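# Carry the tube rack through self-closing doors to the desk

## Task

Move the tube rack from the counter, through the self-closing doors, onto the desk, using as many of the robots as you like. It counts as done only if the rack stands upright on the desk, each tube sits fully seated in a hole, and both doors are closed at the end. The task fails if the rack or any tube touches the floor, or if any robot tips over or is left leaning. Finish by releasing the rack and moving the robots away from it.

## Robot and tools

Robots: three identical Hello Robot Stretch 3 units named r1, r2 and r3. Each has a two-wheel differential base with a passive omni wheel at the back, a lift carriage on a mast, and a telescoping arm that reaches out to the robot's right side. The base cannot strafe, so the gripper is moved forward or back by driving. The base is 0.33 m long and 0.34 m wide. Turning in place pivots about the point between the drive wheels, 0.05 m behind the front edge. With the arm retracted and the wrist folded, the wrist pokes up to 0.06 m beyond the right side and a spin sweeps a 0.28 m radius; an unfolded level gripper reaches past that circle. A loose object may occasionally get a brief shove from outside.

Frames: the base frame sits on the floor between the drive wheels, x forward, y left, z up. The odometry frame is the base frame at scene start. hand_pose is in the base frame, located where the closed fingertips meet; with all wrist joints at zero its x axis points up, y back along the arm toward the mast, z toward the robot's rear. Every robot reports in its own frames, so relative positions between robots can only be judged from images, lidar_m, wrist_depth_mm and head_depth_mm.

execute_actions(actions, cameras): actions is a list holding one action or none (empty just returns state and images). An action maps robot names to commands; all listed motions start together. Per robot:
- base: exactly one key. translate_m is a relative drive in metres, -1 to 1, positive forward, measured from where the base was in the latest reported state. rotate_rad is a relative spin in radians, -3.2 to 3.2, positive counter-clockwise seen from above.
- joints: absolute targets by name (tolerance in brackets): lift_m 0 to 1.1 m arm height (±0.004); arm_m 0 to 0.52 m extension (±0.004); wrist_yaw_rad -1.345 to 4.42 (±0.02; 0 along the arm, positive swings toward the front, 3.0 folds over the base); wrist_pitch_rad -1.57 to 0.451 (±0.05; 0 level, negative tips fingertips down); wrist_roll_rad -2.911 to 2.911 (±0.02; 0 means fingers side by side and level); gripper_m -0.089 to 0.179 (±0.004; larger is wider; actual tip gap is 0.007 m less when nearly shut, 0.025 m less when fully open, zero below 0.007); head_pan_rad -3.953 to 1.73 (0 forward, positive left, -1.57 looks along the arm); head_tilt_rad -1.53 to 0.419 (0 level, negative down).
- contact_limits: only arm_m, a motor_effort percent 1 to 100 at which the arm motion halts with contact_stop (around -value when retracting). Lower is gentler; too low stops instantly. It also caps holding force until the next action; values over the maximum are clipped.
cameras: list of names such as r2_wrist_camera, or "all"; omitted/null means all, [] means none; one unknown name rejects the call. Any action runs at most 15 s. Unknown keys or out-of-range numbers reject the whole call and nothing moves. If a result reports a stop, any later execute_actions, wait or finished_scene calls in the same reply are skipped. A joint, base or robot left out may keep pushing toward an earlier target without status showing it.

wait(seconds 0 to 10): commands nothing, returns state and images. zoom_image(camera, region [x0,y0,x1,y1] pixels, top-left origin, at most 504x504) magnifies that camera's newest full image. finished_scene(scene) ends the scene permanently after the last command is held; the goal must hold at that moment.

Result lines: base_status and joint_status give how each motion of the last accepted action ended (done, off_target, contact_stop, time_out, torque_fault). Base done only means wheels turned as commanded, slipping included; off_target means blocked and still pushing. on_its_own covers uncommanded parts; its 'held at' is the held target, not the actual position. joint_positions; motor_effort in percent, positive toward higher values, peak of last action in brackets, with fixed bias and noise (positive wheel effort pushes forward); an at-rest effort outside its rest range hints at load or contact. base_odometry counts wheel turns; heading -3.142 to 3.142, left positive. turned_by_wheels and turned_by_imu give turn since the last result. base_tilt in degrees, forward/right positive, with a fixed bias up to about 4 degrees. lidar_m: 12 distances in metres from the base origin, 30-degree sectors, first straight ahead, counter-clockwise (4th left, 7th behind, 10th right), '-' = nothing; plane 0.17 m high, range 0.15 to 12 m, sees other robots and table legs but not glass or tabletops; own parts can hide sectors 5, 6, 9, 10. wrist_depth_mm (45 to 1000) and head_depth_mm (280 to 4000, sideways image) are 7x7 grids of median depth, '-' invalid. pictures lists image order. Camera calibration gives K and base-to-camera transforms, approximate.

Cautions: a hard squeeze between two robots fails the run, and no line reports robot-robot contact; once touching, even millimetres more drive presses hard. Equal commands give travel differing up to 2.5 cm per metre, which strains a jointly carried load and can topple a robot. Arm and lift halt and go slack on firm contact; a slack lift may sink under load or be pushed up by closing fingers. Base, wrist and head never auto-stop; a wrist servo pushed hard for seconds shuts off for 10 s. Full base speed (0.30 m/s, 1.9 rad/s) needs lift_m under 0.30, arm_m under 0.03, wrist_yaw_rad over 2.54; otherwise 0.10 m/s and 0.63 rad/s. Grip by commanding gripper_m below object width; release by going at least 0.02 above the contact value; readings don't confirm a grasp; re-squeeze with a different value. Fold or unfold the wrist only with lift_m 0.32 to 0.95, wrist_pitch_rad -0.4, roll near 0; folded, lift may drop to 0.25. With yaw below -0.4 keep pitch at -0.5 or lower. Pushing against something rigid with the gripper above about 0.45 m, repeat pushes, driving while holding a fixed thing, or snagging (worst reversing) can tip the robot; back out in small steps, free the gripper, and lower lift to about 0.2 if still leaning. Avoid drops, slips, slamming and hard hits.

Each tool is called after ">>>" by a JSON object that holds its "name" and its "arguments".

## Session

>>> {"name": "execute_actions", "arguments": {"actions": [], "cameras": ["r1_nav_camera","r2_nav_camera","r3_nav_camera"]}}

Scene clock: 0.00 s.
r1.base_odometry: x=+0.000 y=+0.000 heading=+0.000 (m, m, rad; r1's odometry frame)
r1.turned_by_wheels: +0.000 (rad since the last result)
r1.turned_by_imu: +0.000 (rad since the last result)
r1.base_tilt: forward=+0.1 right=+0.1 (deg)
r1.lidar_m: 1.06 1.06 1.05 1.14 1.74 1.56 2.63 2.12 2.10 1.23 0.99 0.98
r1.head_depth_mm: 940 932 929 921 917 906 900 / 1008 995 986 985 976 969 965 / 1081 1072 1064 1055 1048 1036 1027 / 1163 1153 1150 1136 1128 1117 1107 / 1271 1251 1242 1230 1219 1213 1199 / 1308 1322 1311 1303 1308 1294 1295 / 1172 1178 1183 1192 1191 1203 1211
r1.base_status: not commanded
r1.joint_positions: lift_m=+0.473 arm_m=-0.001 wrist_yaw_rad=+2.833 wrist_pitch_rad=-0.582 wrist_roll_rad=+0.016 gripper_m=+0.037 head_pan_rad=-0.016 head_tilt_rad=-0.001
r1.joint_status: not commanded
r1.motor_effort: left_wheel=+0 right_wheel=+1 lift_m=+39 arm_m=+0 wrist_yaw_rad=+0 wrist_pitch_rad=+5 wrist_roll_rad=+0 gripper_m=+0 head_pan_rad=+0 head_tilt_rad=+3 (%)
r1.hand_pose: x=+0.0399 y=+0.0470 z=+0.4511 quat_wxyz=(+0.306, +0.705, +0.094, +0.633) (m; r1's base frame)
r1.wrist_depth_mm: - - - - - 882 836 / - - - - - - 879 / - - 969 959 952 935 918 / 863 - 841 811 826 820 801 / 719 712 718 725 731 692 712 / 641 620 - 622 620 614 615 / 579 577 - 572 561 548 552
r2.base_odometry: x=+0.000 y=+0.000 heading=+0.000 (m, m, rad; r2's odometry frame)
r2.turned_by_wheels: +0.000 (rad since the last result)
r2.turned_by_imu: +0.000 (rad since the last result)
r2.base_tilt: forward=+1.2 right=+1.3 (deg)
r2.lidar_m: 0.92 0.91 0.98 1.49 2.77 2.83 2.25 2.22 1.75 1.40 1.38 1.16
r2.head_depth_mm: 1110 1105 1105 1106 1111 1106 1113 / 1052 1046 1050 1049 1053 1052 1055 / 1003 1006 1001 1008 1000 1004 1000 / 958 958 957 963 956 955 958 / 916 917 913 917 919 913 921 / 883 878 878 879 881 881 876 / 845 845 843 842 845 842 845
r2.base_status: not commanded
r2.joint_positions: lift_m=+0.528 arm_m=+0.003 wrist_yaw_rad=+2.994 wrist_pitch_rad=-0.338 wrist_roll_rad=+0.018 gripper_m=+0.037 head_pan_rad=-0.018 head_tilt_rad=-0.007
r2.joint_status: not commanded
r2.motor_effort: left_wheel=+0 right_wheel=+1 lift_m=+26 arm_m=-1 wrist_yaw_rad=+1 wrist_pitch_rad=+8 wrist_roll_rad=+0 gripper_m=-1 head_pan_rad=+0 head_tilt_rad=+2 (%)
r2.hand_pose: x=+0.0130 y=+0.0836 z=+0.5591 quat_wxyz=(+0.171, +0.710, +0.066, +0.680) (m; r2's base frame)
r2.wrist_depth_mm: - - - - - 904 729 / - - - - - 932 760 / - - - - - 991 763 / - - - - - - 795 / - - - - - - 843 / 897 900 - 868 842 870 812 / 747 753 - 737 730 734 721
r3.base_odometry: x=+0.000 y=+0.000 heading=+0.000 (m, m, rad; r3's odometry frame)
r3.turned_by_wheels: +0.000 (rad since the last result)
r3.turned_by_imu: +0.000 (rad since the last result)
r3.base_tilt: forward=+1.7 right=-0.8 (deg)
r3.lidar_m: 2.07 1.99 1.96 2.22 2.72 1.56 1.50 1.20 1.18 1.29 1.96 1.61
r3.head_depth_mm: 1884 2097 2093 2083 2004 2059 2039 / 1901 2240 2242 2236 1983 2205 2181 / 1903 2428 2397 2407 2254 2387 2263 / 1923 2611 2641 2611 2526 2519 2031 / 1935 2576 2626 2674 2627 2688 2224 / 1935 2353 2345 2356 2387 2389 2233 / 1964 2115 2150 2163 2169 2168 2124
r3.base_status: not commanded
r3.joint_positions: lift_m=+0.326 arm_m=+0.000 wrist_yaw_rad=+3.035 wrist_pitch_rad=-0.526 wrist_roll_rad=+0.014 gripper_m=+0.037 head_pan_rad=+0.010 head_tilt_rad=-0.020
r3.joint_status: not commanded
r3.motor_effort: left_wheel=+0 right_wheel=+1 lift_m=+26 arm_m=+0 wrist_yaw_rad=+1 wrist_pitch_rad=+4 wrist_roll_rad=+0 gripper_m=+0 head_pan_rad=+0 head_tilt_rad=+2 (%)
r3.hand_pose: x=+0.0010 y=+0.0630 z=+0.3155 quat_wxyz=(+0.221, +0.696, +0.146, +0.667) (m; r3's base frame)
r3.wrist_depth_mm: - - - - - - - / 982 984 985 984 954 973 988 / 792 784 788 782 785 779 774 / 662 662 651 657 644 651 641 / 561 566 - 579 578 563 553 / 493 - - - 476 488 489 / - - - - 433 433 432
pictures: r1_nav_camera (sideways: a quarter turn counterclockwise sets it upright), r2_nav_camera (sideways: a quarter turn counterclockwise sets it upright), r3_nav_camera (sideways: a quarter turn counterclockwise sets it upright)
camera_calibration (this result's frames):
r1_nav_camera: T_world_to_cam=[[0.0381337, 0.0384589, 0.998532, -1.26046], [0.0249708, -0.998984, 0.0375227, 0.00585828], [0.998961, 0.0235033, -0.0390553, 0.00293415], [0, 0, 0, 1]] pos_world=[0.0449886, 0.0542593, 1.2585]
r2_nav_camera: T_world_to_cam=[[0.00490037, 0.00595159, 0.99997, -1.25826], [-0.0473423, -0.99886, 0.00617699, 0.0414901], [0.998867, -0.0473712, -0.00461302, -0.0388752], [0, 0, 0, 1]] pos_world=[0.0469613, 0.0470898, 1.25778]
r3_nav_camera: T_world_to_cam=[[0.0762369, -0.042114, 0.9962, -1.25378], [0.0427938, -0.998049, -0.045467, 0.111647], [0.996171, 0.0460975, -0.0742859, 0.0436299], [0, 0, 0, 1]] pos_world=[0.0473433, 0.056616, 1.25733]
Images, in order (width x height): r1_nav_camera 672x504, r2_nav_camera 672x504, r3_nav_camera 672x504.

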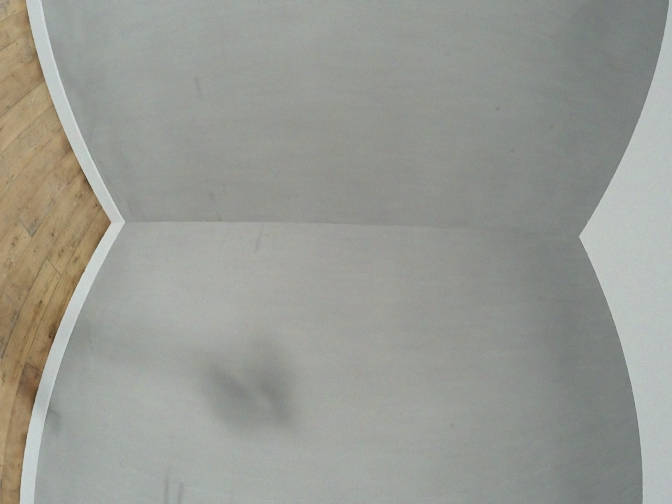

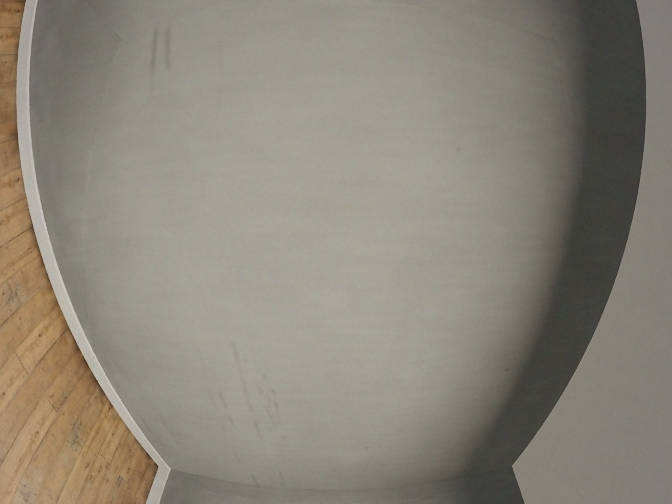

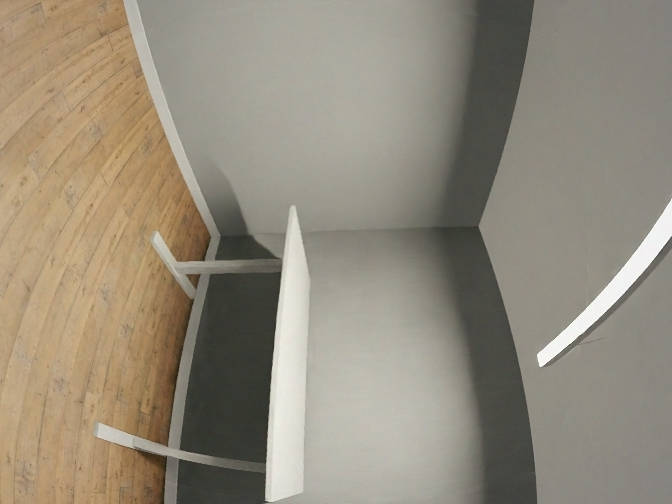

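>>> {"name": "execute_actions", "arguments": {"actions": [{"r1":{"base":{"rotate_rad":0.1},"joints":{"head_pan_rad":-3.1,"head_tilt_rad":-0.6,"lift_m":0.27,"wrist_pitch_rad":-0.4,"wrist_yaw_rad":3.05}},"r2":{"base":{"rotate_rad":0.8},"joints":{"head_pan_rad":-2.8,"head_tilt_rad":-0.4,"lift_m":0.27}},"r3":{"base":{"rotate_rad":-1.88},"joints":{"head_pan_rad":-3.1,"head_tilt_rad":-0.6,"lift_m":0.27,"wrist_pitch_rad":-0.4}}}], "cameras": ["r1_nav_camera","r2_nav_camera","r3_nav_camera","r2_head_camera"]}}

>>> {"name": "execute_actions", "arguments": {"actions": [{"r1":{"base":{"translate_m":-0.7}},"r2":{"base":{"translate_m":-0.9},"joints":{"head_pan_rad":-2.3}},"r3":{"base":{"translate_m":-1},"joints":{"head_tilt_rad":-0.9}}}], "cameras": ["r1_nav_camera","r2_nav_camera","r3_nav_camera","r2_head_camera"]}}

Scene clock: 12.53 s.
r1.base_odometry: x=+0.000 y=+0.000 heading=+0.100 (m, m, rad; r1's odometry frame)
r1.turned_by_wheels: +0.100 (rad since the last result)
r1.turned_by_imu: +0.101 (rad since the last result)
r1.base_tilt: forward=+0.2 right=+0.1 (deg)
r1.lidar_m: 1.11 1.05 1.05 1.20 2.02 1.68 2.56 2.10 2.05 1.14 0.98 0.98
r1.head_depth_mm: 3334 3650 3514 2430 1843 1500 1247 / 2952 3354 3491 2389 1836 1484 1240 / 2673 2988 3194 2344 1813 1474 1232 / 2421 2679 2943 2335 1795 1464 1228 / 2229 2462 2710 2300 1787 1452 1223 / 2125 2306 2574 2293 1777 1446 1206 / 1976 2128 2322 2241 1753 1427 1201
r1.base_status: done
r1.joint_positions: lift_m=+0.270 arm_m=-0.001 wrist_yaw_rad=+3.047 wrist_pitch_rad=-0.418 wrist_roll_rad=+0.016 gripper_m=+0.037 head_pan_rad=-3.093 head_tilt_rad=-0.592
r1.joint_status: all done
r1.motor_effort: left_wheel=-3(9) right_wheel=+3(5) lift_m=+26(31) arm_m=+1(1) wrist_yaw_rad=+3(2) wrist_pitch_rad=+7(8) wrist_roll_rad=-1(1) gripper_m=+0(0) head_pan_rad=-4(54) head_tilt_rad=-3(39) (%)
r1.hand_pose: x=-0.0001 y=+0.0790 z=+0.2831 quat_wxyz=(+0.180, +0.703, +0.113, +0.679) (m; r1's base frame)
r1.wrist_depth_mm: - - - - - 901 795 / - - - - - 975 830 / 890 872 - 867 844 843 827 / 680 700 - 660 669 682 678 / 564 562 564 558 578 560 549 / 487 501 - - - 474 472 / 428 - - - 411 415 409
r2.base_odometry: x=+0.000 y=+0.000 heading=+0.800 (m, m, rad; r2's odometry frame)
r2.turned_by_wheels: +0.800 (rad since the last result)
r2.turned_by_imu: +0.810 (rad since the last result)
r2.base_tilt: forward=+1.1 right=+1.3 (deg)
r2.lidar_m: 0.92 1.16 2.49 2.79 2.40 2.22 2.25 1.49 1.38 1.48 0.98 0.91
r2.head_depth_mm: 2156 2267 2405 2575 2403 1838 1500 / 2338 2458 2650 2790 2395 1846 1488 / 2536 2699 2716 2931 2385 1831 1490 / 2552 2767 2084 2182 2331 1849 1491 / 2371 2496 1914 1955 2124 1853 1502 / 2168 2294 1806 1766 1887 1856 1502 / 2011 2111 1844 1620 1699 1792 1500
r2.base_status: done
r2.joint_positions: lift_m=+0.270 arm_m=+0.003 wrist_yaw_rad=+2.994 wrist_pitch_rad=-0.339 wrist_roll_rad=+0.018 gripper_m=+0.037 head_pan_rad=-2.793 head_tilt_rad=-0.395
r2.joint_status: all done
r2.motor_effort: left_wheel=-2(5) right_wheel=+4(6) lift_m=+15(21) arm_m=-1(1) wrist_yaw_rad=+0(0) wrist_pitch_rad=+8(8) wrist_roll_rad=+0(0) gripper_m=-1(1) head_pan_rad=-5(61) head_tilt_rad=-2(26) (%)
r2.hand_pose: x=+0.0130 y=+0.0835 z=+0.3012 quat_wxyz=(+0.171, +0.710, +0.067, +0.680) (m; r2's base frame)
r2.wrist_depth_mm: - - - - - - - / - - - - - - - / - - - - - - - / 886 864 873 833 832 833 814 / 679 676 - 651 677 644 639 / 552 544 - 530 504 518 512 / 452 481 - - 439 443 436
r3.base_odometry: x=+0.000 y=+0.000 heading=-1.880 (m, m, rad; r3's odometry frame)
r3.turned_by_wheels: -1.880 (rad since the last result)
r3.turned_by_imu: -1.853 (rad since the last result)
r3.base_tilt: forward=+1.7 right=-0.8 (deg)
r3.lidar_m: 1.19 1.44 1.61 2.10 2.08 1.97 2.05 2.40 1.69 1.56 1.32 1.19
r3.head_depth_mm: 1668 1830 1966 2137 1825 1481 1255 / 1741 1906 2086 2259 1809 1496 1252 / 1821 1988 2214 2318 1824 1487 1251 / 1894 2071 2308 2337 1826 1486 1250 / 1893 2109 2314 2307 1823 1488 1255 / 2002 2203 2496 2345 1822 1480 1252 / 2095 2326 2631 2335 1814 1483 1243
r3.base_status: done
r3.joint_positions: lift_m=+0.270 arm_m=+0.000 wrist_yaw_rad=+3.035 wrist_pitch_rad=-0.419 wrist_roll_rad=+0.014 gripper_m=+0.037 head_pan_rad=-3.093 head_tilt_rad=-0.593
r3.joint_status: all done
r3.motor_effort: left_wheel=+4(14) right_wheel=-4(10) lift_m=+23(24) arm_m=+0(0) wrist_yaw_rad=+0(1) wrist_pitch_rad=+6(6) wrist_roll_rad=+0(0) gripper_m=+0(0) head_pan_rad=-4(60) head_tilt_rad=-3(31) (%)
r3.hand_pose: x=+0.0025 y=+0.0778 z=+0.2826 quat_wxyz=(+0.185, +0.703, +0.109, +0.678) (m; r3's base frame)
r3.wrist_depth_mm: - - - - - - - / - - - - - - - / 845 849 857 857 840 846 828 / 674 680 673 662 661 669 665 / 555 557 - 572 571 546 547 / 475 - - - 450 471 470 / - - - - 411 407 409
pictures: r1_nav_camera (sideways: a quarter turn counterclockwise sets it upright), r2_head_camera (sideways: a quarter turn clockwise sets it upright), r2_nav_camera (sideways: a quarter turn counterclockwise sets it upright), r3_nav_camera (sideways: a quarter turn counterclockwise sets it upright)
camera_calibration (this result's frames):
r1_nav_camera: T_world_to_cam=[[-0.58502, -0.0676737, 0.80819, -1.00814], [-0.103463, 0.994598, 0.00838946, 0.0445881], [-0.804392, -0.0787096, -0.588862, 0.729473], [0, 0, 0, 1]] pos_world=[0.00161455, -0.0551551, 1.24395]
r2_head_camera: T_world_to_cam=[[0.354764, 0.10119, -0.929464, 1.22863], [0.308366, -0.951163, 0.0141466, -0.0203266], [-0.88264, -0.291634, -0.368641, 0.43915], [0, 0, 0, 1]] pos_world=[-0.0419923, -0.0155878, 1.30414]
r2_nav_camera: T_world_to_cam=[[-0.35763, -0.136465, 0.923839, -1.15644], [-0.318208, 0.947872, 0.0168328, 0.0292756], [-0.877978, -0.287953, -0.382412, 0.464327], [0, 0, 0, 1]] pos_world=[0.00340673, -0.051859, 1.24543]
r3_nav_camera: T_world_to_cam=[[-0.605305, 0.0136095, 0.795878, -0.988134], [-0.0508492, 0.99715, -0.0557247, 0.125533], [-0.794368, -0.0742002, -0.602888, 0.742474], [0, 0, 0, 1]] pos_world=[-0.00194113, -0.0566359, 1.24106]
Images, in order (width x height): r1_nav_camera 672x504, r2_head_camera 896x504, r2_nav_camera 672x504, r3_nav_camera 672x504.

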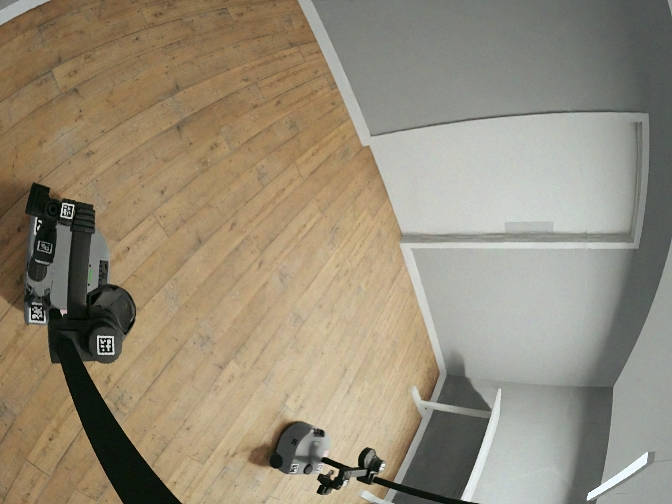

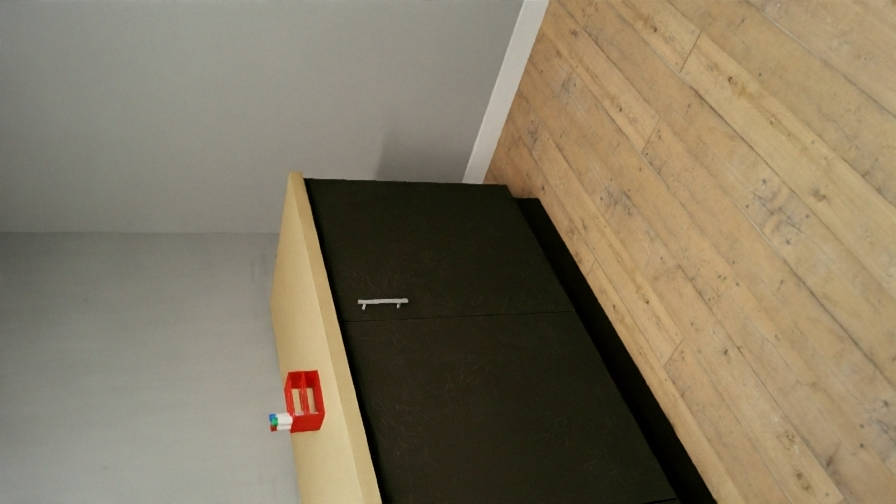

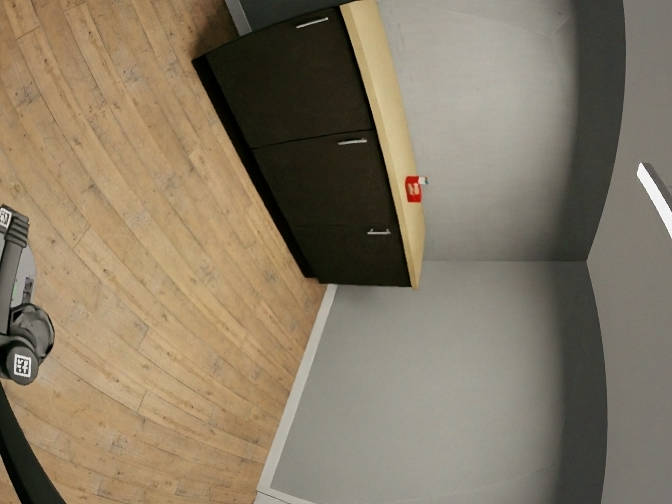

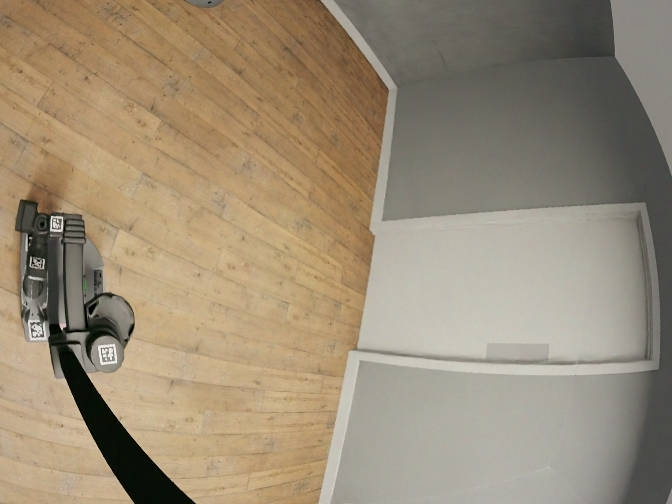

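Scene clock: 17.47 s.
r1.base_odometry: x=-0.697 y=-0.070 heading=+0.100 (m, m, rad; r1's odometry frame)
r1.turned_by_wheels: +0.000 (rad since the last result)
r1.turned_by_imu: +0.002 (rad since the last result)
r1.base_tilt: forward=+0.1 right=+0.2 (deg)
r1.lidar_m: 1.69 1.53 1.53 1.75 2.95 2.97 1.02 1.61 1.62 1.75 1.49 1.48
r1.head_depth_mm: 2554 2975 3322 2406 1851 1497 1251 / 960 2603 2943 2387 1842 1480 1242 / 2049 2275 2515 1369 1448 1396 1231 / 1860 2076 2310 2330 1478 1383 1228 / 1710 1890 2099 2230 1792 1450 1222 / 1600 1759 1959 2114 1761 1434 1214 / 1531 1667 1813 1996 1741 1438 1204
r1.base_status: done
r1.joint_positions: lift_m=+0.270 arm_m=-0.001 wrist_yaw_rad=+3.048 wrist_pitch_rad=-0.418 wrist_roll_rad=+0.016 gripper_m=+0.037 head_pan_rad=-3.093 head_tilt_rad=-0.593
r1.joint_status: not commanded
r1.motor_effort: left_wheel=-4(13) right_wheel=+3(6) lift_m=+26(26) arm_m=+1(1) wrist_yaw_rad=+2(2) wrist_pitch_rad=+7(7) wrist_roll_rad=-1(1) gripper_m=-1(1) head_pan_rad=-4(4) head_tilt_rad=-3(3) (%)
r1.hand_pose: x=-0.0003 y=+0.0791 z=+0.2832 quat_wxyz=(+0.180, +0.703, +0.113, +0.679) (m; r1's base frame)
r1.wrist_depth_mm: - - - - - - - / - - - - - - - / 896 854 - 871 869 835 863 / 679 677 - 669 686 674 682 / 557 567 567 574 573 553 551 / 479 506 - - - 479 473 / 427 - - - 411 406 406
r2.base_odometry: x=-0.627 y=-0.645 heading=+0.800 (m, m, rad; r2's odometry frame)
r2.turned_by_wheels: +0.000 (rad since the last result)
r2.turned_by_imu: -0.005 (rad since the last result)
r2.base_tilt: forward=+1.1 right=+1.3 (deg)
r2.lidar_m: 1.76 2.22 3.08 2.28 1.49 1.39 1.41 1.11 1.02 1.04 1.31 1.74
r2.head_depth_mm: 1664 1806 1883 1293 1414 1559 1480 / 1605 1728 1795 1247 1352 1470 1498 / 1564 1668 1730 1197 1290 1411 1493 / 1500 1606 1670 1172 1233 1351 1463 / 1471 1567 1633 1121 1179 1286 1418 / 1415 1512 1578 1091 1138 1224 1377 / 1395 1457 1523 1058 1096 1183 1283
r2.base_status: done
r2.joint_positions: lift_m=+0.270 arm_m=+0.003 wrist_yaw_rad=+2.994 wrist_pitch_rad=-0.339 wrist_roll_rad=+0.018 gripper_m=+0.037 head_pan_rad=-2.307 head_tilt_rad=-0.396
r2.joint_status: all done
r2.motor_effort: left_wheel=-2(10) right_wheel=+3(6) lift_m=+15(15) arm_m=-1(1) wrist_yaw_rad=+0(0) wrist_pitch_rad=+8(8) wrist_roll_rad=+0(0) gripper_m=+0(0) head_pan_rad=+5(42) head_tilt_rad=-2(2) (%)
r2.hand_pose: x=+0.0130 y=+0.0835 z=+0.3012 quat_wxyz=(+0.171, +0.710, +0.067, +0.680) (m; r2's base frame)
r2.wrist_depth_mm: - - - - - - - / - - - - - - - / - - - - - - - / 877 879 881 861 848 846 797 / 673 677 - 644 694 632 628 / 544 542 - 534 503 532 517 / 453 475 - - 443 441 439
r3.base_odometry: x=+0.304 y=+0.953 heading=-1.880 (m, m, rad; r3's odometry frame)
r3.turned_by_wheels: +0.000 (rad since the last result)
r3.turned_by_imu: -0.004 (rad since the last result)
r3.base_tilt: forward=+1.7 right=-0.7 (deg)
r3.lidar_m: 2.14 2.58 2.13 1.83 1.14 1.03 1.10 1.25 2.36 1.03 0.96 2.13
r3.head_depth_mm: 941 1065 1237 1458 1426 1251 1117 / 985 1119 1310 1547 1430 1258 - / 1020 1178 1384 1587 1425 1260 - / 1062 1236 1465 1631 1425 1260 1179 / 1117 1309 1536 1663 1438 1260 1138 / 1124 1283 1557 1675 1424 1263 1121 / 1154 1362 1686 1666 1441 1260 1122
r3.base_status: done
r3.joint_positions: lift_m=+0.270 arm_m=+0.000 wrist_yaw_rad=+3.035 wrist_pitch_rad=-0.418 wrist_roll_rad=+0.014 gripper_m=+0.037 head_pan_rad=-3.093 head_tilt_rad=-0.890
r3.joint_status: all done
r3.motor_effort: left_wheel=+4(8) right_wheel=-4(13) lift_m=+23(23) arm_m=+0(0) wrist_yaw_rad=+1(0) wrist_pitch_rad=+6(6) wrist_roll_rad=+0(0) gripper_m=+0(0) head_pan_rad=-4(4) head_tilt_rad=-4(20) (%)
r3.hand_pose: x=+0.0025 y=+0.0779 z=+0.2828 quat_wxyz=(+0.184, +0.703, +0.109, +0.678) (m; r3's base frame)
r3.wrist_depth_mm: - - - - - - - / - - - - - - - / 842 827 857 840 832 841 835 / 671 676 668 673 668 663 667 / 552 557 - 569 574 550 548 / 476 - - - 461 468 467 / - - - - 414 412 410
pictures: r1_nav_camera (sideways: a quarter turn counterclockwise sets it upright), r2_head_camera (sideways: a quarter turn clockwise sets it upright), r2_nav_camera (sideways: a quarter turn counterclockwise sets it upright), r3_nav_camera (sideways: a quarter turn counterclockwise sets it upright)
camera_calibration (this result's frames):
r1_nav_camera: T_world_to_cam=[[-0.58583, -0.0675926, 0.80761, -1.00738], [-0.103267, 0.994619, 0.00833539, 0.0446574], [-0.803828, -0.0785166, -0.589657, 0.730505], [0, 0, 0, 1]] pos_world=[0.00166032, -0.0551514, 1.24394]
r2_head_camera: T_world_to_cam=[[0.266873, 0.255594, -0.92922, 1.22884], [0.716824, -0.697111, 0.0141233, -0.0227879], [-0.64416, -0.669856, -0.369256, 0.438496], [0, 0, 0, 1]] pos_world=[-0.0291494, -0.0362419, 1.30411]
r2_nav_camera: T_world_to_cam=[[-0.252934, -0.288123, 0.923585, -1.15675], [-0.724004, 0.68959, 0.0168492, 0.0317295], [-0.64175, -0.664417, -0.383023, 0.463681], [0, 0, 0, 1]] pos_world=[0.0279591, -0.0470879, 1.24542]
r3_nav_camera: T_world_to_cam=[[-0.811118, 0.00368632, 0.584871, -0.711903], [-0.0344197, 0.997946, -0.0540242, 0.123198], [-0.583869, -0.0639511, -0.809325, 1.00967], [0, 0, 0, 1]] pos_world=[0.0163206, -0.0557509, 1.24018]
Images, in order (width x height): r1_nav_camera 672x504, r2_head_camera 896x504, r2_nav_camera 672x504, r3_nav_camera 672x504.

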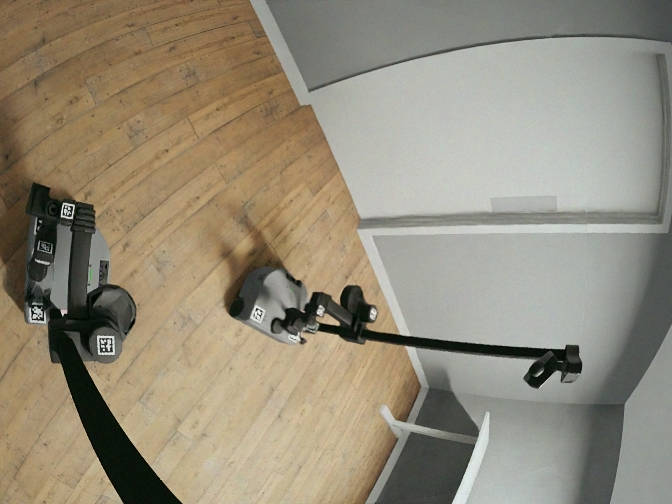

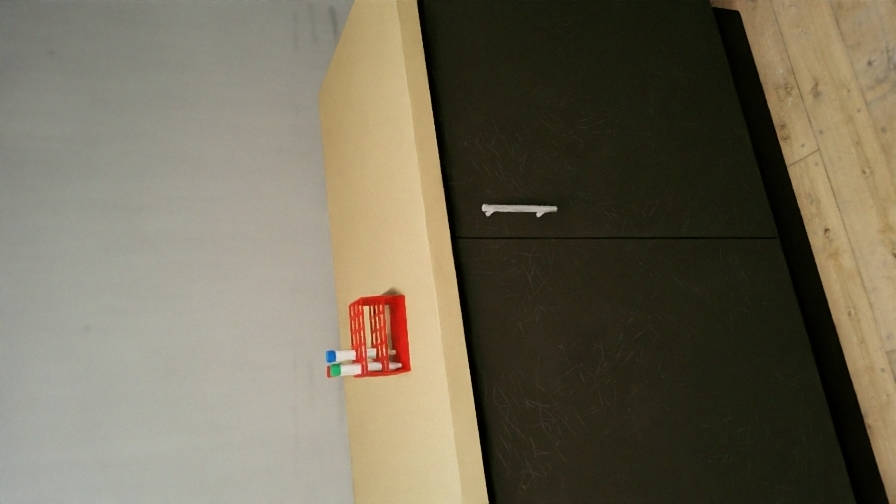

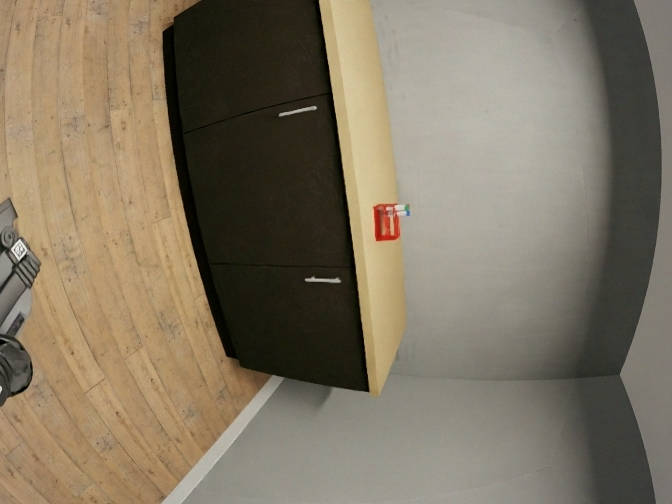

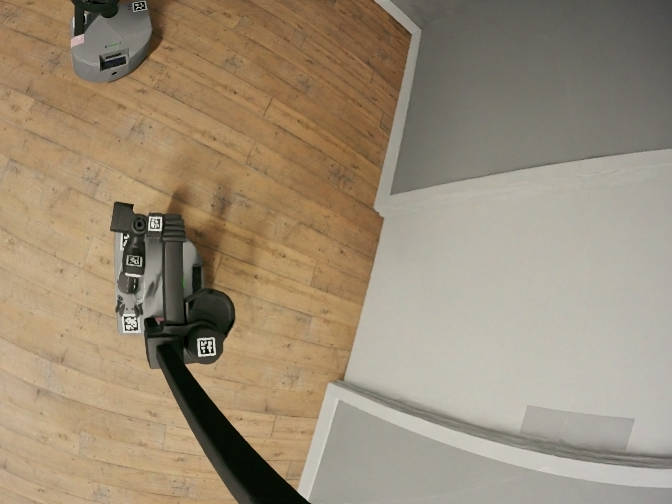

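>>> {"name": "execute_actions", "arguments": {"actions": [{"r2":{"base":{"rotate_rad":0.9}},"r3":{"base":{"rotate_rad":-0.3},"joints":{"head_tilt_rad":-1.1}}}], "cameras": []}}

>>> {"name": "execute_actions", "arguments": {"actions": [{"r2":{"base":{"translate_m":-0.4},"joints":{"lift_m":0.6}},"r3":{"base":{"translate_m":-0.65}}}], "cameras": ["r3_nav_camera"]}}

>>> {"name": "execute_actions", "arguments": {"actions": [{"r2":{"base":{"rotate_rad":-1.53},"joints":{"lift_m":0.92,"wrist_yaw_rad":0,"gripper_m":0.179,"head_pan_rad":-1.4,"head_tilt_rad":-0.5}},"r3":{"base":{"translate_m":-0.05},"joints":{"arm_m":0.032}}}], "cameras": ["r2_wrist_camera","r2_head_camera"]}}

Scene clock: 29.13 s.
r1.base_odometry: x=-0.697 y=-0.070 heading=+0.100 (m, m, rad; r1's odometry frame)
r1.turned_by_wheels: +0.000 (rad since the last result)
r1.turned_by_imu: +0.001 (rad since the last result)
r1.base_tilt: forward=+0.1 right=+0.1 (deg)
r1.lidar_m: 1.69 1.53 1.53 1.75 2.96 2.98 1.01 1.61 1.62 1.74 1.48 1.48
r1.head_depth_mm: 2519 2962 3277 2411 1837 1488 1253 / 1003 2419 2900 2299 1836 1485 1238 / 2058 2322 2641 1368 1441 1415 1236 / 1867 2070 2344 2334 1441 1391 1223 / 1716 1885 2102 2215 1776 1451 1227 / 1605 1764 1940 2131 1766 1441 1209 / 1531 1656 1822 1997 1748 1429 1204
r1.base_status: not commanded
r1.joint_positions: lift_m=+0.270 arm_m=-0.001 wrist_yaw_rad=+3.048 wrist_pitch_rad=-0.418 wrist_roll_rad=+0.016 gripper_m=+0.037 head_pan_rad=-3.093 head_tilt_rad=-0.593
r1.joint_status: not commanded
r1.motor_effort: left_wheel=-4(4) right_wheel=+3(2) lift_m=+26(26) arm_m=+0(0) wrist_yaw_rad=+2(3) wrist_pitch_rad=+7(7) wrist_roll_rad=-1(0) gripper_m=+0(1) head_pan_rad=-4(4) head_tilt_rad=-3(3) (%)
r1.hand_pose: x=-0.0003 y=+0.0791 z=+0.2832 quat_wxyz=(+0.180, +0.703, +0.113, +0.679) (m; r1's base frame)
r1.wrist_depth_mm: - - - - - - - / - - - - - - - / 878 835 - 878 850 864 861 / 702 693 - 684 688 672 674 / 566 565 560 559 576 564 558 / 485 504 - - - 475 467 / 432 - - - 412 413 408
r2.base_odometry: x=-0.627 y=-0.645 heading=+1.699 (m, m, rad; r2's odometry frame)
r2.turned_by_wheels: +0.900 (rad since the last result)
r2.turned_by_imu: +0.910 (rad since the last result)
r2.base_tilt: forward=+1.0 right=+1.3 (deg)
r2.lidar_m: 3.10 2.81 1.62 1.40 1.40 1.19 1.03 1.03 1.19 1.74 1.73 2.01
r2.head_depth_mm: 1458 1542 1601 1094 1146 1221 1378 / 1535 1612 1658 1162 1214 1304 1424 / 1614 1703 1763 1218 1307 1402 1494 / 1708 1806 1912 1284 1401 1526 1480 / 1811 1954 2087 2225 2228 1789 1505 / 1937 2093 2272 2473 2427 1847 1480 / 2001 2127 2222 2305 2337 1845 1518
r2.base_status: done
r2.joint_positions: lift_m=+0.270 arm_m=+0.003 wrist_yaw_rad=+2.994 wrist_pitch_rad=-0.339 wrist_roll_rad=+0.018 gripper_m=+0.037 head_pan_rad=-2.307 head_tilt_rad=-0.396
r2.joint_status: not commanded
r2.motor_effort: left_wheel=-2(8) right_wheel=+3(10) lift_m=+15(15) arm_m=-1(1) wrist_yaw_rad=-1(0) wrist_pitch_rad=+9(8) wrist_roll_rad=+0(0) gripper_m=-1(0) head_pan_rad=+4(5) head_tilt_rad=-2(2) (%)
r2.hand_pose: x=+0.0130 y=+0.0835 z=+0.3012 quat_wxyz=(+0.171, +0.710, +0.067, +0.680) (m; r2's base frame)
r2.wrist_depth_mm: - - - - - - - / - - - - - - - / - - - - - - - / 898 878 847 847 835 862 850 / 675 667 - 650 687 648 644 / 548 540 - 534 505 527 524 / 451 488 - - 446 439 443
r3.base_odometry: x=+0.304 y=+0.953 heading=-2.179 (m, m, rad; r3's odometry frame)
r3.turned_by_wheels: -0.300 (rad since the last result)
r3.turned_by_imu: -0.295 (rad since the last result)
r3.base_tilt: forward=+1.6 right=-0.7 (deg)
r3.lidar_m: 2.13 2.24 2.13 1.99 1.41 1.04 1.03 1.15 1.51 2.36 0.96 2.19
r3.head_depth_mm: 996 1159 1443 1432 1294 1205 1082 / 1054 1253 1524 1431 1302 - 1063 / 1068 1268 1544 1438 1321 - - / 1081 1301 1561 1446 1305 - - / 1090 1323 1553 1457 1313 1220 - / 1107 1344 1586 1446 1310 1213 1115 / 1128 1371 1597 1454 1308 1196 1100
r3.base_status: done
r3.joint_positions: lift_m=+0.270 arm_m=+0.000 wrist_yaw_rad=+3.035 wrist_pitch_rad=-0.418 wrist_roll_rad=+0.014 gripper_m=+0.037 head_pan_rad=-3.094 head_tilt_rad=-1.087
r3.joint_status: all done
r3.motor_effort: left_wheel=+4(12) right_wheel=-4(12) lift_m=+23(23) arm_m=+0(0) wrist_yaw_rad=+1(0) wrist_pitch_rad=+6(6) wrist_roll_rad=+0(0) gripper_m=+0(0) head_pan_rad=-4(4) head_tilt_rad=-6(20) (%)
r3.hand_pose: x=+0.0025 y=+0.0779 z=+0.2828 quat_wxyz=(+0.184, +0.703, +0.109, +0.678) (m; r3's base frame)
r3.wrist_depth_mm: - - - - - - - / - - - - - - - / 853 833 854 838 831 838 841 / 680 666 672 669 657 669 666 / 555 557 - 572 576 547 551 / 475 - - - 457 468 469 / - - - - 407 414 408
pictures: none
No camera images: the call's "cameras" was empty. Leave "cameras" out to get every camera's image.

Scene clock: 34.47 s.
r1.base_odometry: x=-0.697 y=-0.070 heading=+0.100 (m, m, rad; r1's odometry frame)
r1.turned_by_wheels: +0.000 (rad since the last result)
r1.turned_by_imu: +0.001 (rad since the last result)
r1.base_tilt: forward=+0.2 right=+0.1 (deg)
r1.lidar_m: 1.69 1.53 1.52 1.74 2.96 2.98 1.47 1.61 1.62 1.74 1.48 1.48
r1.head_depth_mm: 2554 2989 3223 2401 1851 1498 1250 / 2300 2620 2909 2376 1812 1479 1240 / 2047 2315 2624 2344 1821 1469 1237 / 1856 2073 2316 2329 1799 1464 1231 / 1713 1882 2061 2133 1777 1458 1220 / 1599 1762 1892 1757 1724 1429 1215 / 1529 1667 1812 1967 1758 1428 1207
r1.base_status: not commanded
r1.joint_positions: lift_m=+0.270 arm_m=-0.001 wrist_yaw_rad=+3.048 wrist_pitch_rad=-0.418 wrist_roll_rad=+0.016 gripper_m=+0.037 head_pan_rad=-3.093 head_tilt_rad=-0.593
r1.joint_status: not commanded
r1.motor_effort: left_wheel=-3(4) right_wheel=+3(3) lift_m=+26(26) arm_m=+1(0) wrist_yaw_rad=+3(2) wrist_pitch_rad=+7(7) wrist_roll_rad=-1(0) gripper_m=+0(1) head_pan_rad=-4(4) head_tilt_rad=-3(3) (%)
r1.hand_pose: x=-0.0003 y=+0.0791 z=+0.2832 quat_wxyz=(+0.180, +0.703, +0.113, +0.679) (m; r1's base frame)
r1.wrist_depth_mm: - - - - - - - / - - - - - - - / 901 900 - 867 866 845 835 / 703 682 - 705 682 675 685 / 556 565 575 561 573 556 558 / 474 512 - - - 472 467 / 431 - - - 414 413 414
r2.base_odometry: x=-0.576 y=-1.042 heading=+1.699 (m, m, rad; r2's odometry frame)
r2.turned_by_wheels: +0.000 (rad since the last result)
r2.turned_by_imu: -0.002 (rad since the last result)
r2.base_tilt: forward=+1.1 right=+1.3 (deg)
r2.lidar_m: 3.48 2.61 1.50 1.29 1.29 0.74 0.64 0.64 0.74 1.84 1.85 2.12
r2.head_depth_mm: 1095 1155 1224 1027 716 739 798 / 1146 1222 1305 1035 754 792 859 / 1210 1294 1372 1028 788 846 933 / 1277 1369 1445 1031 840 920 1015 / 1370 1462 1550 1032 918 1009 1123 / 1451 1561 1684 1037 999 1109 1240 / 1557 1671 1835 1058 1105 1230 1432
r2.base_status: done
r2.joint_positions: lift_m=+0.600 arm_m=+0.003 wrist_yaw_rad=+2.994 wrist_pitch_rad=-0.340 wrist_roll_rad=+0.018 gripper_m=+0.037 head_pan_rad=-2.307 head_tilt_rad=-0.396
r2.joint_status: all done
r2.motor_effort: left_wheel=-2(9) right_wheel=+3(7) lift_m=+33(35) arm_m=-1(1) wrist_yaw_rad=+0(0) wrist_pitch_rad=+9(9) wrist_roll_rad=+0(0) gripper_m=+0(1) head_pan_rad=+5(4) head_tilt_rad=-2(2) (%)
r2.hand_pose: x=+0.0130 y=+0.0835 z=+0.6302 quat_wxyz=(+0.171, +0.710, +0.067, +0.680) (m; r2's base frame)
r2.wrist_depth_mm: 1000 - - - - - - / - - - - - - - / - - - - - - - / - - - - - - - / - - - - - - - / 991 987 - 948 935 979 947 / 833 831 - 821 814 795 785
r3.base_odometry: x=+0.675 y=+1.486 heading=-2.179 (m, m, rad; r3's odometry frame)
r3.turned_by_wheels: +0.000 (rad since the last result)
r3.turned_by_imu: -0.002 (rad since the last result)
r3.base_tilt: forward=+1.7 right=-0.8 (deg)
r3.lidar_m: 2.79 2.92 2.49 1.30 0.51 0.42 0.44 0.46 0.66 1.66 2.44 1.46
r3.head_depth_mm: 403 482 602 760 960 1198 1079 / 408 490 613 815 1141 - 1069 / 413 498 623 836 1190 - - / 419 507 638 858 1249 - - / 424 516 651 881 1274 1222 - / 430 522 665 908 1277 1208 1114 / 436 531 676 933 1280 1198 1105
r3.base_status: done
r3.joint_positions: lift_m=+0.270 arm_m=+0.000 wrist_yaw_rad=+3.035 wrist_pitch_rad=-0.418 wrist_roll_rad=+0.014 gripper_m=+0.037 head_pan_rad=-3.094 head_tilt_rad=-1.087
r3.joint_status: not commanded
r3.motor_effort: left_wheel=+3(8) right_wheel=-3(13) lift_m=+23(23) arm_m=+0(0) wrist_yaw_rad=+0(1) wrist_pitch_rad=+6(6) wrist_roll_rad=+0(0) gripper_m=+0(0) head_pan_rad=-4(4) head_tilt_rad=-5(5) (%)
r3.hand_pose: x=+0.0026 y=+0.0779 z=+0.2828 quat_wxyz=(+0.184, +0.703, +0.109, +0.678) (m; r3's base frame)
r3.wrist_depth_mm: 518 - - - - - - / 507 666 - - - - - / 501 670 843 845 831 826 830 / 487 630 673 661 658 667 665 / 472 554 - 573 568 555 545 / 457 - - - 456 469 470 / - - - - 412 414 410
pictures: r3_nav_camera (sideways: a quarter turn counterclockwise sets it upright)
camera_calibration (this result's frames):
r3_nav_camera: T_world_to_cam=[[-0.910112, -0.000680737, 0.414362, -0.489187], [-0.0236222, 0.998458, -0.0502438, 0.118197], [-0.413689, -0.0555156, -0.908724, 1.13782], [0, 0, 0, 1]] pos_world=[0.0282812, -0.0551809, 1.2426]
Images, in order (width x height): r3_nav_camera 672x504.

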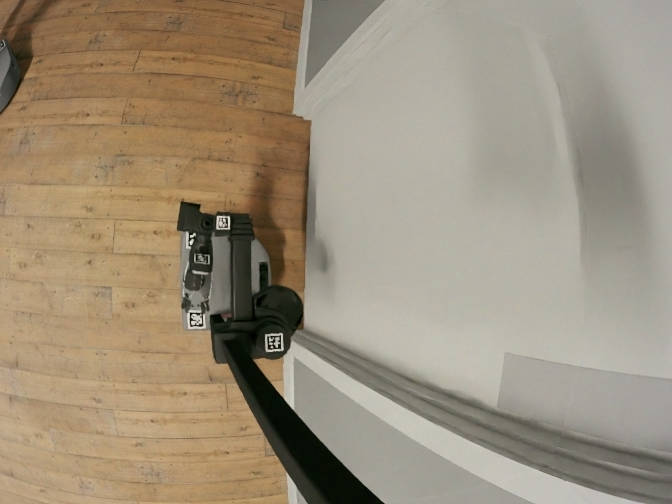

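Scene clock: 38.20 s.
r1.base_odometry: x=-0.697 y=-0.070 heading=+0.100 (m, m, rad; r1's odometry frame)
r1.turned_by_wheels: +0.000 (rad since the last result)
r1.turned_by_imu: +0.001 (rad since the last result)
r1.base_tilt: forward=+0.2 right=+0.1 (deg)
r1.lidar_m: 1.70 1.53 1.53 1.75 2.95 2.97 1.51 1.61 1.62 1.74 1.48 1.48
r1.head_depth_mm: 2562 2979 3268 2407 1846 1488 1249 / 2288 2585 2957 2398 1826 1480 1242 / 2058 2315 2619 2365 1815 1475 1239 / 1868 2071 2327 2315 1806 1458 1227 / 1722 1885 2096 2234 1775 1449 1218 / 1530 1721 1854 1863 1727 1449 1212 / 1538 1668 1814 1898 1744 1432 1206
r1.base_status: not commanded
r1.joint_positions: lift_m=+0.270 arm_m=-0.001 wrist_yaw_rad=+3.048 wrist_pitch_rad=-0.418 wrist_roll_rad=+0.016 gripper_m=+0.037 head_pan_rad=-3.093 head_tilt_rad=-0.593
r1.joint_status: not commanded
r1.motor_effort: left_wheel=-3(4) right_wheel=+3(3) lift_m=+26(26) arm_m=+0(0) wrist_yaw_rad=+3(1) wrist_pitch_rad=+7(7) wrist_roll_rad=-1(1) gripper_m=+0(0) head_pan_rad=-4(4) head_tilt_rad=-3(3) (%)
r1.hand_pose: x=-0.0003 y=+0.0791 z=+0.2832 quat_wxyz=(+0.180, +0.703, +0.113, +0.679) (m; r1's base frame)
r1.wrist_depth_mm: - - - - - - - / - - - - - - - / 904 893 - 866 862 823 838 / 682 688 - 681 682 682 659 / 567 557 564 556 597 554 555 / 485 499 - - - 470 477 / 435 - - - 419 412 415
r2.base_odometry: x=-0.576 y=-1.042 heading=+0.170 (m, m, rad; r2's odometry frame)
r2.turned_by_wheels: -1.530 (rad since the last result)
r2.turned_by_imu: -1.549 (rad since the last result)
r2.base_tilt: forward=+1.0 right=+1.4 (deg)
r2.lidar_m: 1.84 1.84 2.17 3.47 2.48 1.47 1.29 1.29 0.73 0.64 0.64 0.75
r2.head_depth_mm: 1088 1187 1239 824 770 837 - / 1087 1175 1232 825 765 827 - / 1082 1169 1222 825 757 843 949 / 1072 1163 1221 821 747 844 961 / 1065 1149 1205 830 742 831 941 / 1052 1135 1194 835 734 823 930 / 1049 1130 1188 836 726 812 924
r2.base_status: done
r2.joint_positions: lift_m=+0.920 arm_m=+0.003 wrist_yaw_rad=+0.002 wrist_pitch_rad=-0.340 wrist_roll_rad=+0.018 gripper_m=+0.179 head_pan_rad=-1.407 head_tilt_rad=-0.494
r2.joint_status: all done
r2.motor_effort: left_wheel=+4(7) right_wheel=-2(4) lift_m=+32(32) arm_m=-2(1) wrist_yaw_rad=-1(3) wrist_pitch_rad=+9(9) wrist_roll_rad=+0(0) gripper_m=-1(97) head_pan_rad=+4(60) head_tilt_rad=-2(13) (%)
r2.hand_pose: x=-0.0211 y=-0.3812 z=+0.9502 quat_wxyz=(+0.691, +0.119, -0.703, -0.120) (m; r2's base frame)
r2.wrist_depth_mm: 809 843 899 937 - - - / 833 825 767 570 731 714 697 / 459 450 440 440 459 482 516 / 376 414 447 476 510 550 593 / 428 450 488 530 567 627 693 / 460 522 546 589 653 711 - / 533 561 599 668 745 816 -
r3.base_odometry: x=+0.704 y=+1.527 heading=-2.179 (m, m, rad; r3's odometry frame)
r3.turned_by_wheels: +0.000 (rad since the last result)
r3.turned_by_imu: +0.001 (rad since the last result)
r3.base_tilt: forward=+1.7 right=-0.7 (deg)
r3.lidar_m: 2.84 2.97 2.52 1.12 0.44 0.38 0.39 0.41 0.58 1.44 2.45 1.51
r3.head_depth_mm: 354 422 528 696 867 1184 1073 / 359 431 540 717 1026 - 1068 / 363 438 548 734 1044 - - / 368 444 561 757 1162 - - / 373 451 571 777 1206 1224 1057 / 377 459 581 799 1255 1211 1072 / 383 466 596 819 1261 1196 1099
r3.base_status: done
r3.joint_positions: lift_m=+0.270 arm_m=+0.032 wrist_yaw_rad=+3.035 wrist_pitch_rad=-0.418 wrist_roll_rad=+0.014 gripper_m=+0.037 head_pan_rad=-3.094 head_tilt_rad=-1.088
r3.joint_status: all done
r3.motor_effort: left_wheel=+3(10) right_wheel=-3(13) lift_m=+23(23) arm_m=+4(3) wrist_yaw_rad=+1(0) wrist_pitch_rad=+6(6) wrist_roll_rad=+0(0) gripper_m=+0(0) head_pan_rad=-4(3) head_tilt_rad=-6(5) (%)
r3.hand_pose: x=+0.0026 y=+0.0467 z=+0.2828 quat_wxyz=(+0.184, +0.703, +0.109, +0.678) (m; r3's base frame)
r3.wrist_depth_mm: 446 597 - - - - - / 439 626 - - - - - / 433 616 844 847 839 839 833 / 421 621 679 667 674 666 663 / 409 553 - 586 572 552 548 / 414 - - - 456 470 469 / - - - - 410 407 410
pictures: r2_head_camera (sideways: a quarter turn clockwise sets it upright), r2_wrist_camera
camera_calibration (this result's frames):
r2_head_camera: T_world_to_cam=[[-0.0488802, 0.455803, -0.888738, 1.17795], [0.991839, 0.127053, 0.0106105, -0.0198906], [0.117753, -0.880966, -0.458294, 0.549712], [0, 0, 0, 1]] pos_world=[0.0125764, -0.0501086, 1.29903]
r2_wrist_camera: T_world_to_cam=[[-0.999455, -0.0246764, -0.0219091, -0.00523299], [0.00641226, 0.506048, -0.862481, 1.03876], [0.03237, -0.862152, -0.505614, 0.313502], [0, 0, 0, 1]] pos_world=[-0.022039, -0.255503, 1.0543]
Images, in order (width x height): r2_head_camera 896x504, r2_wrist_camera 644x364.

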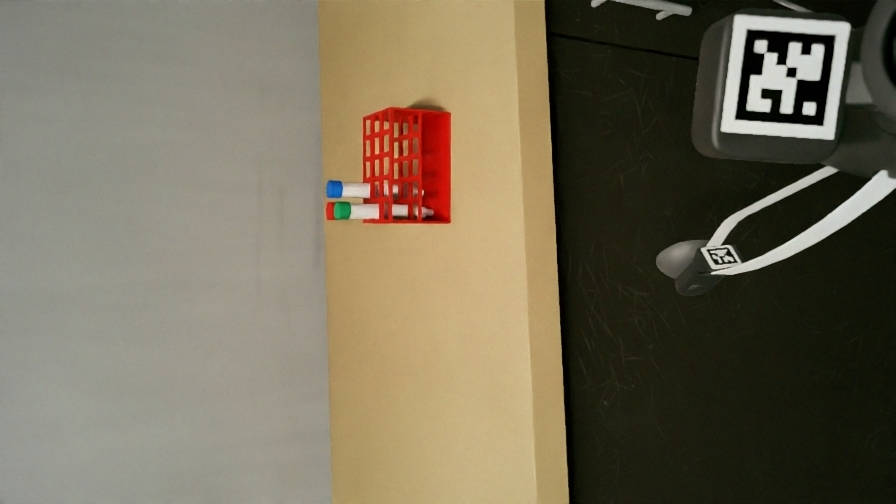

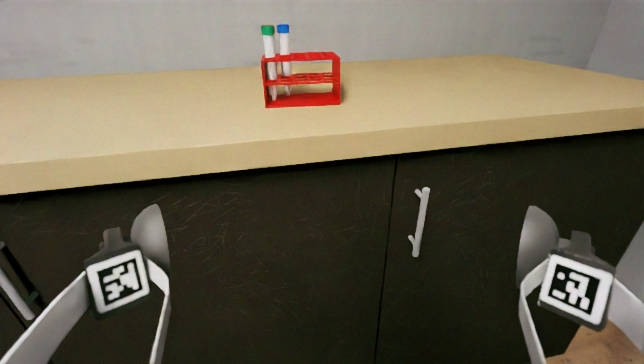

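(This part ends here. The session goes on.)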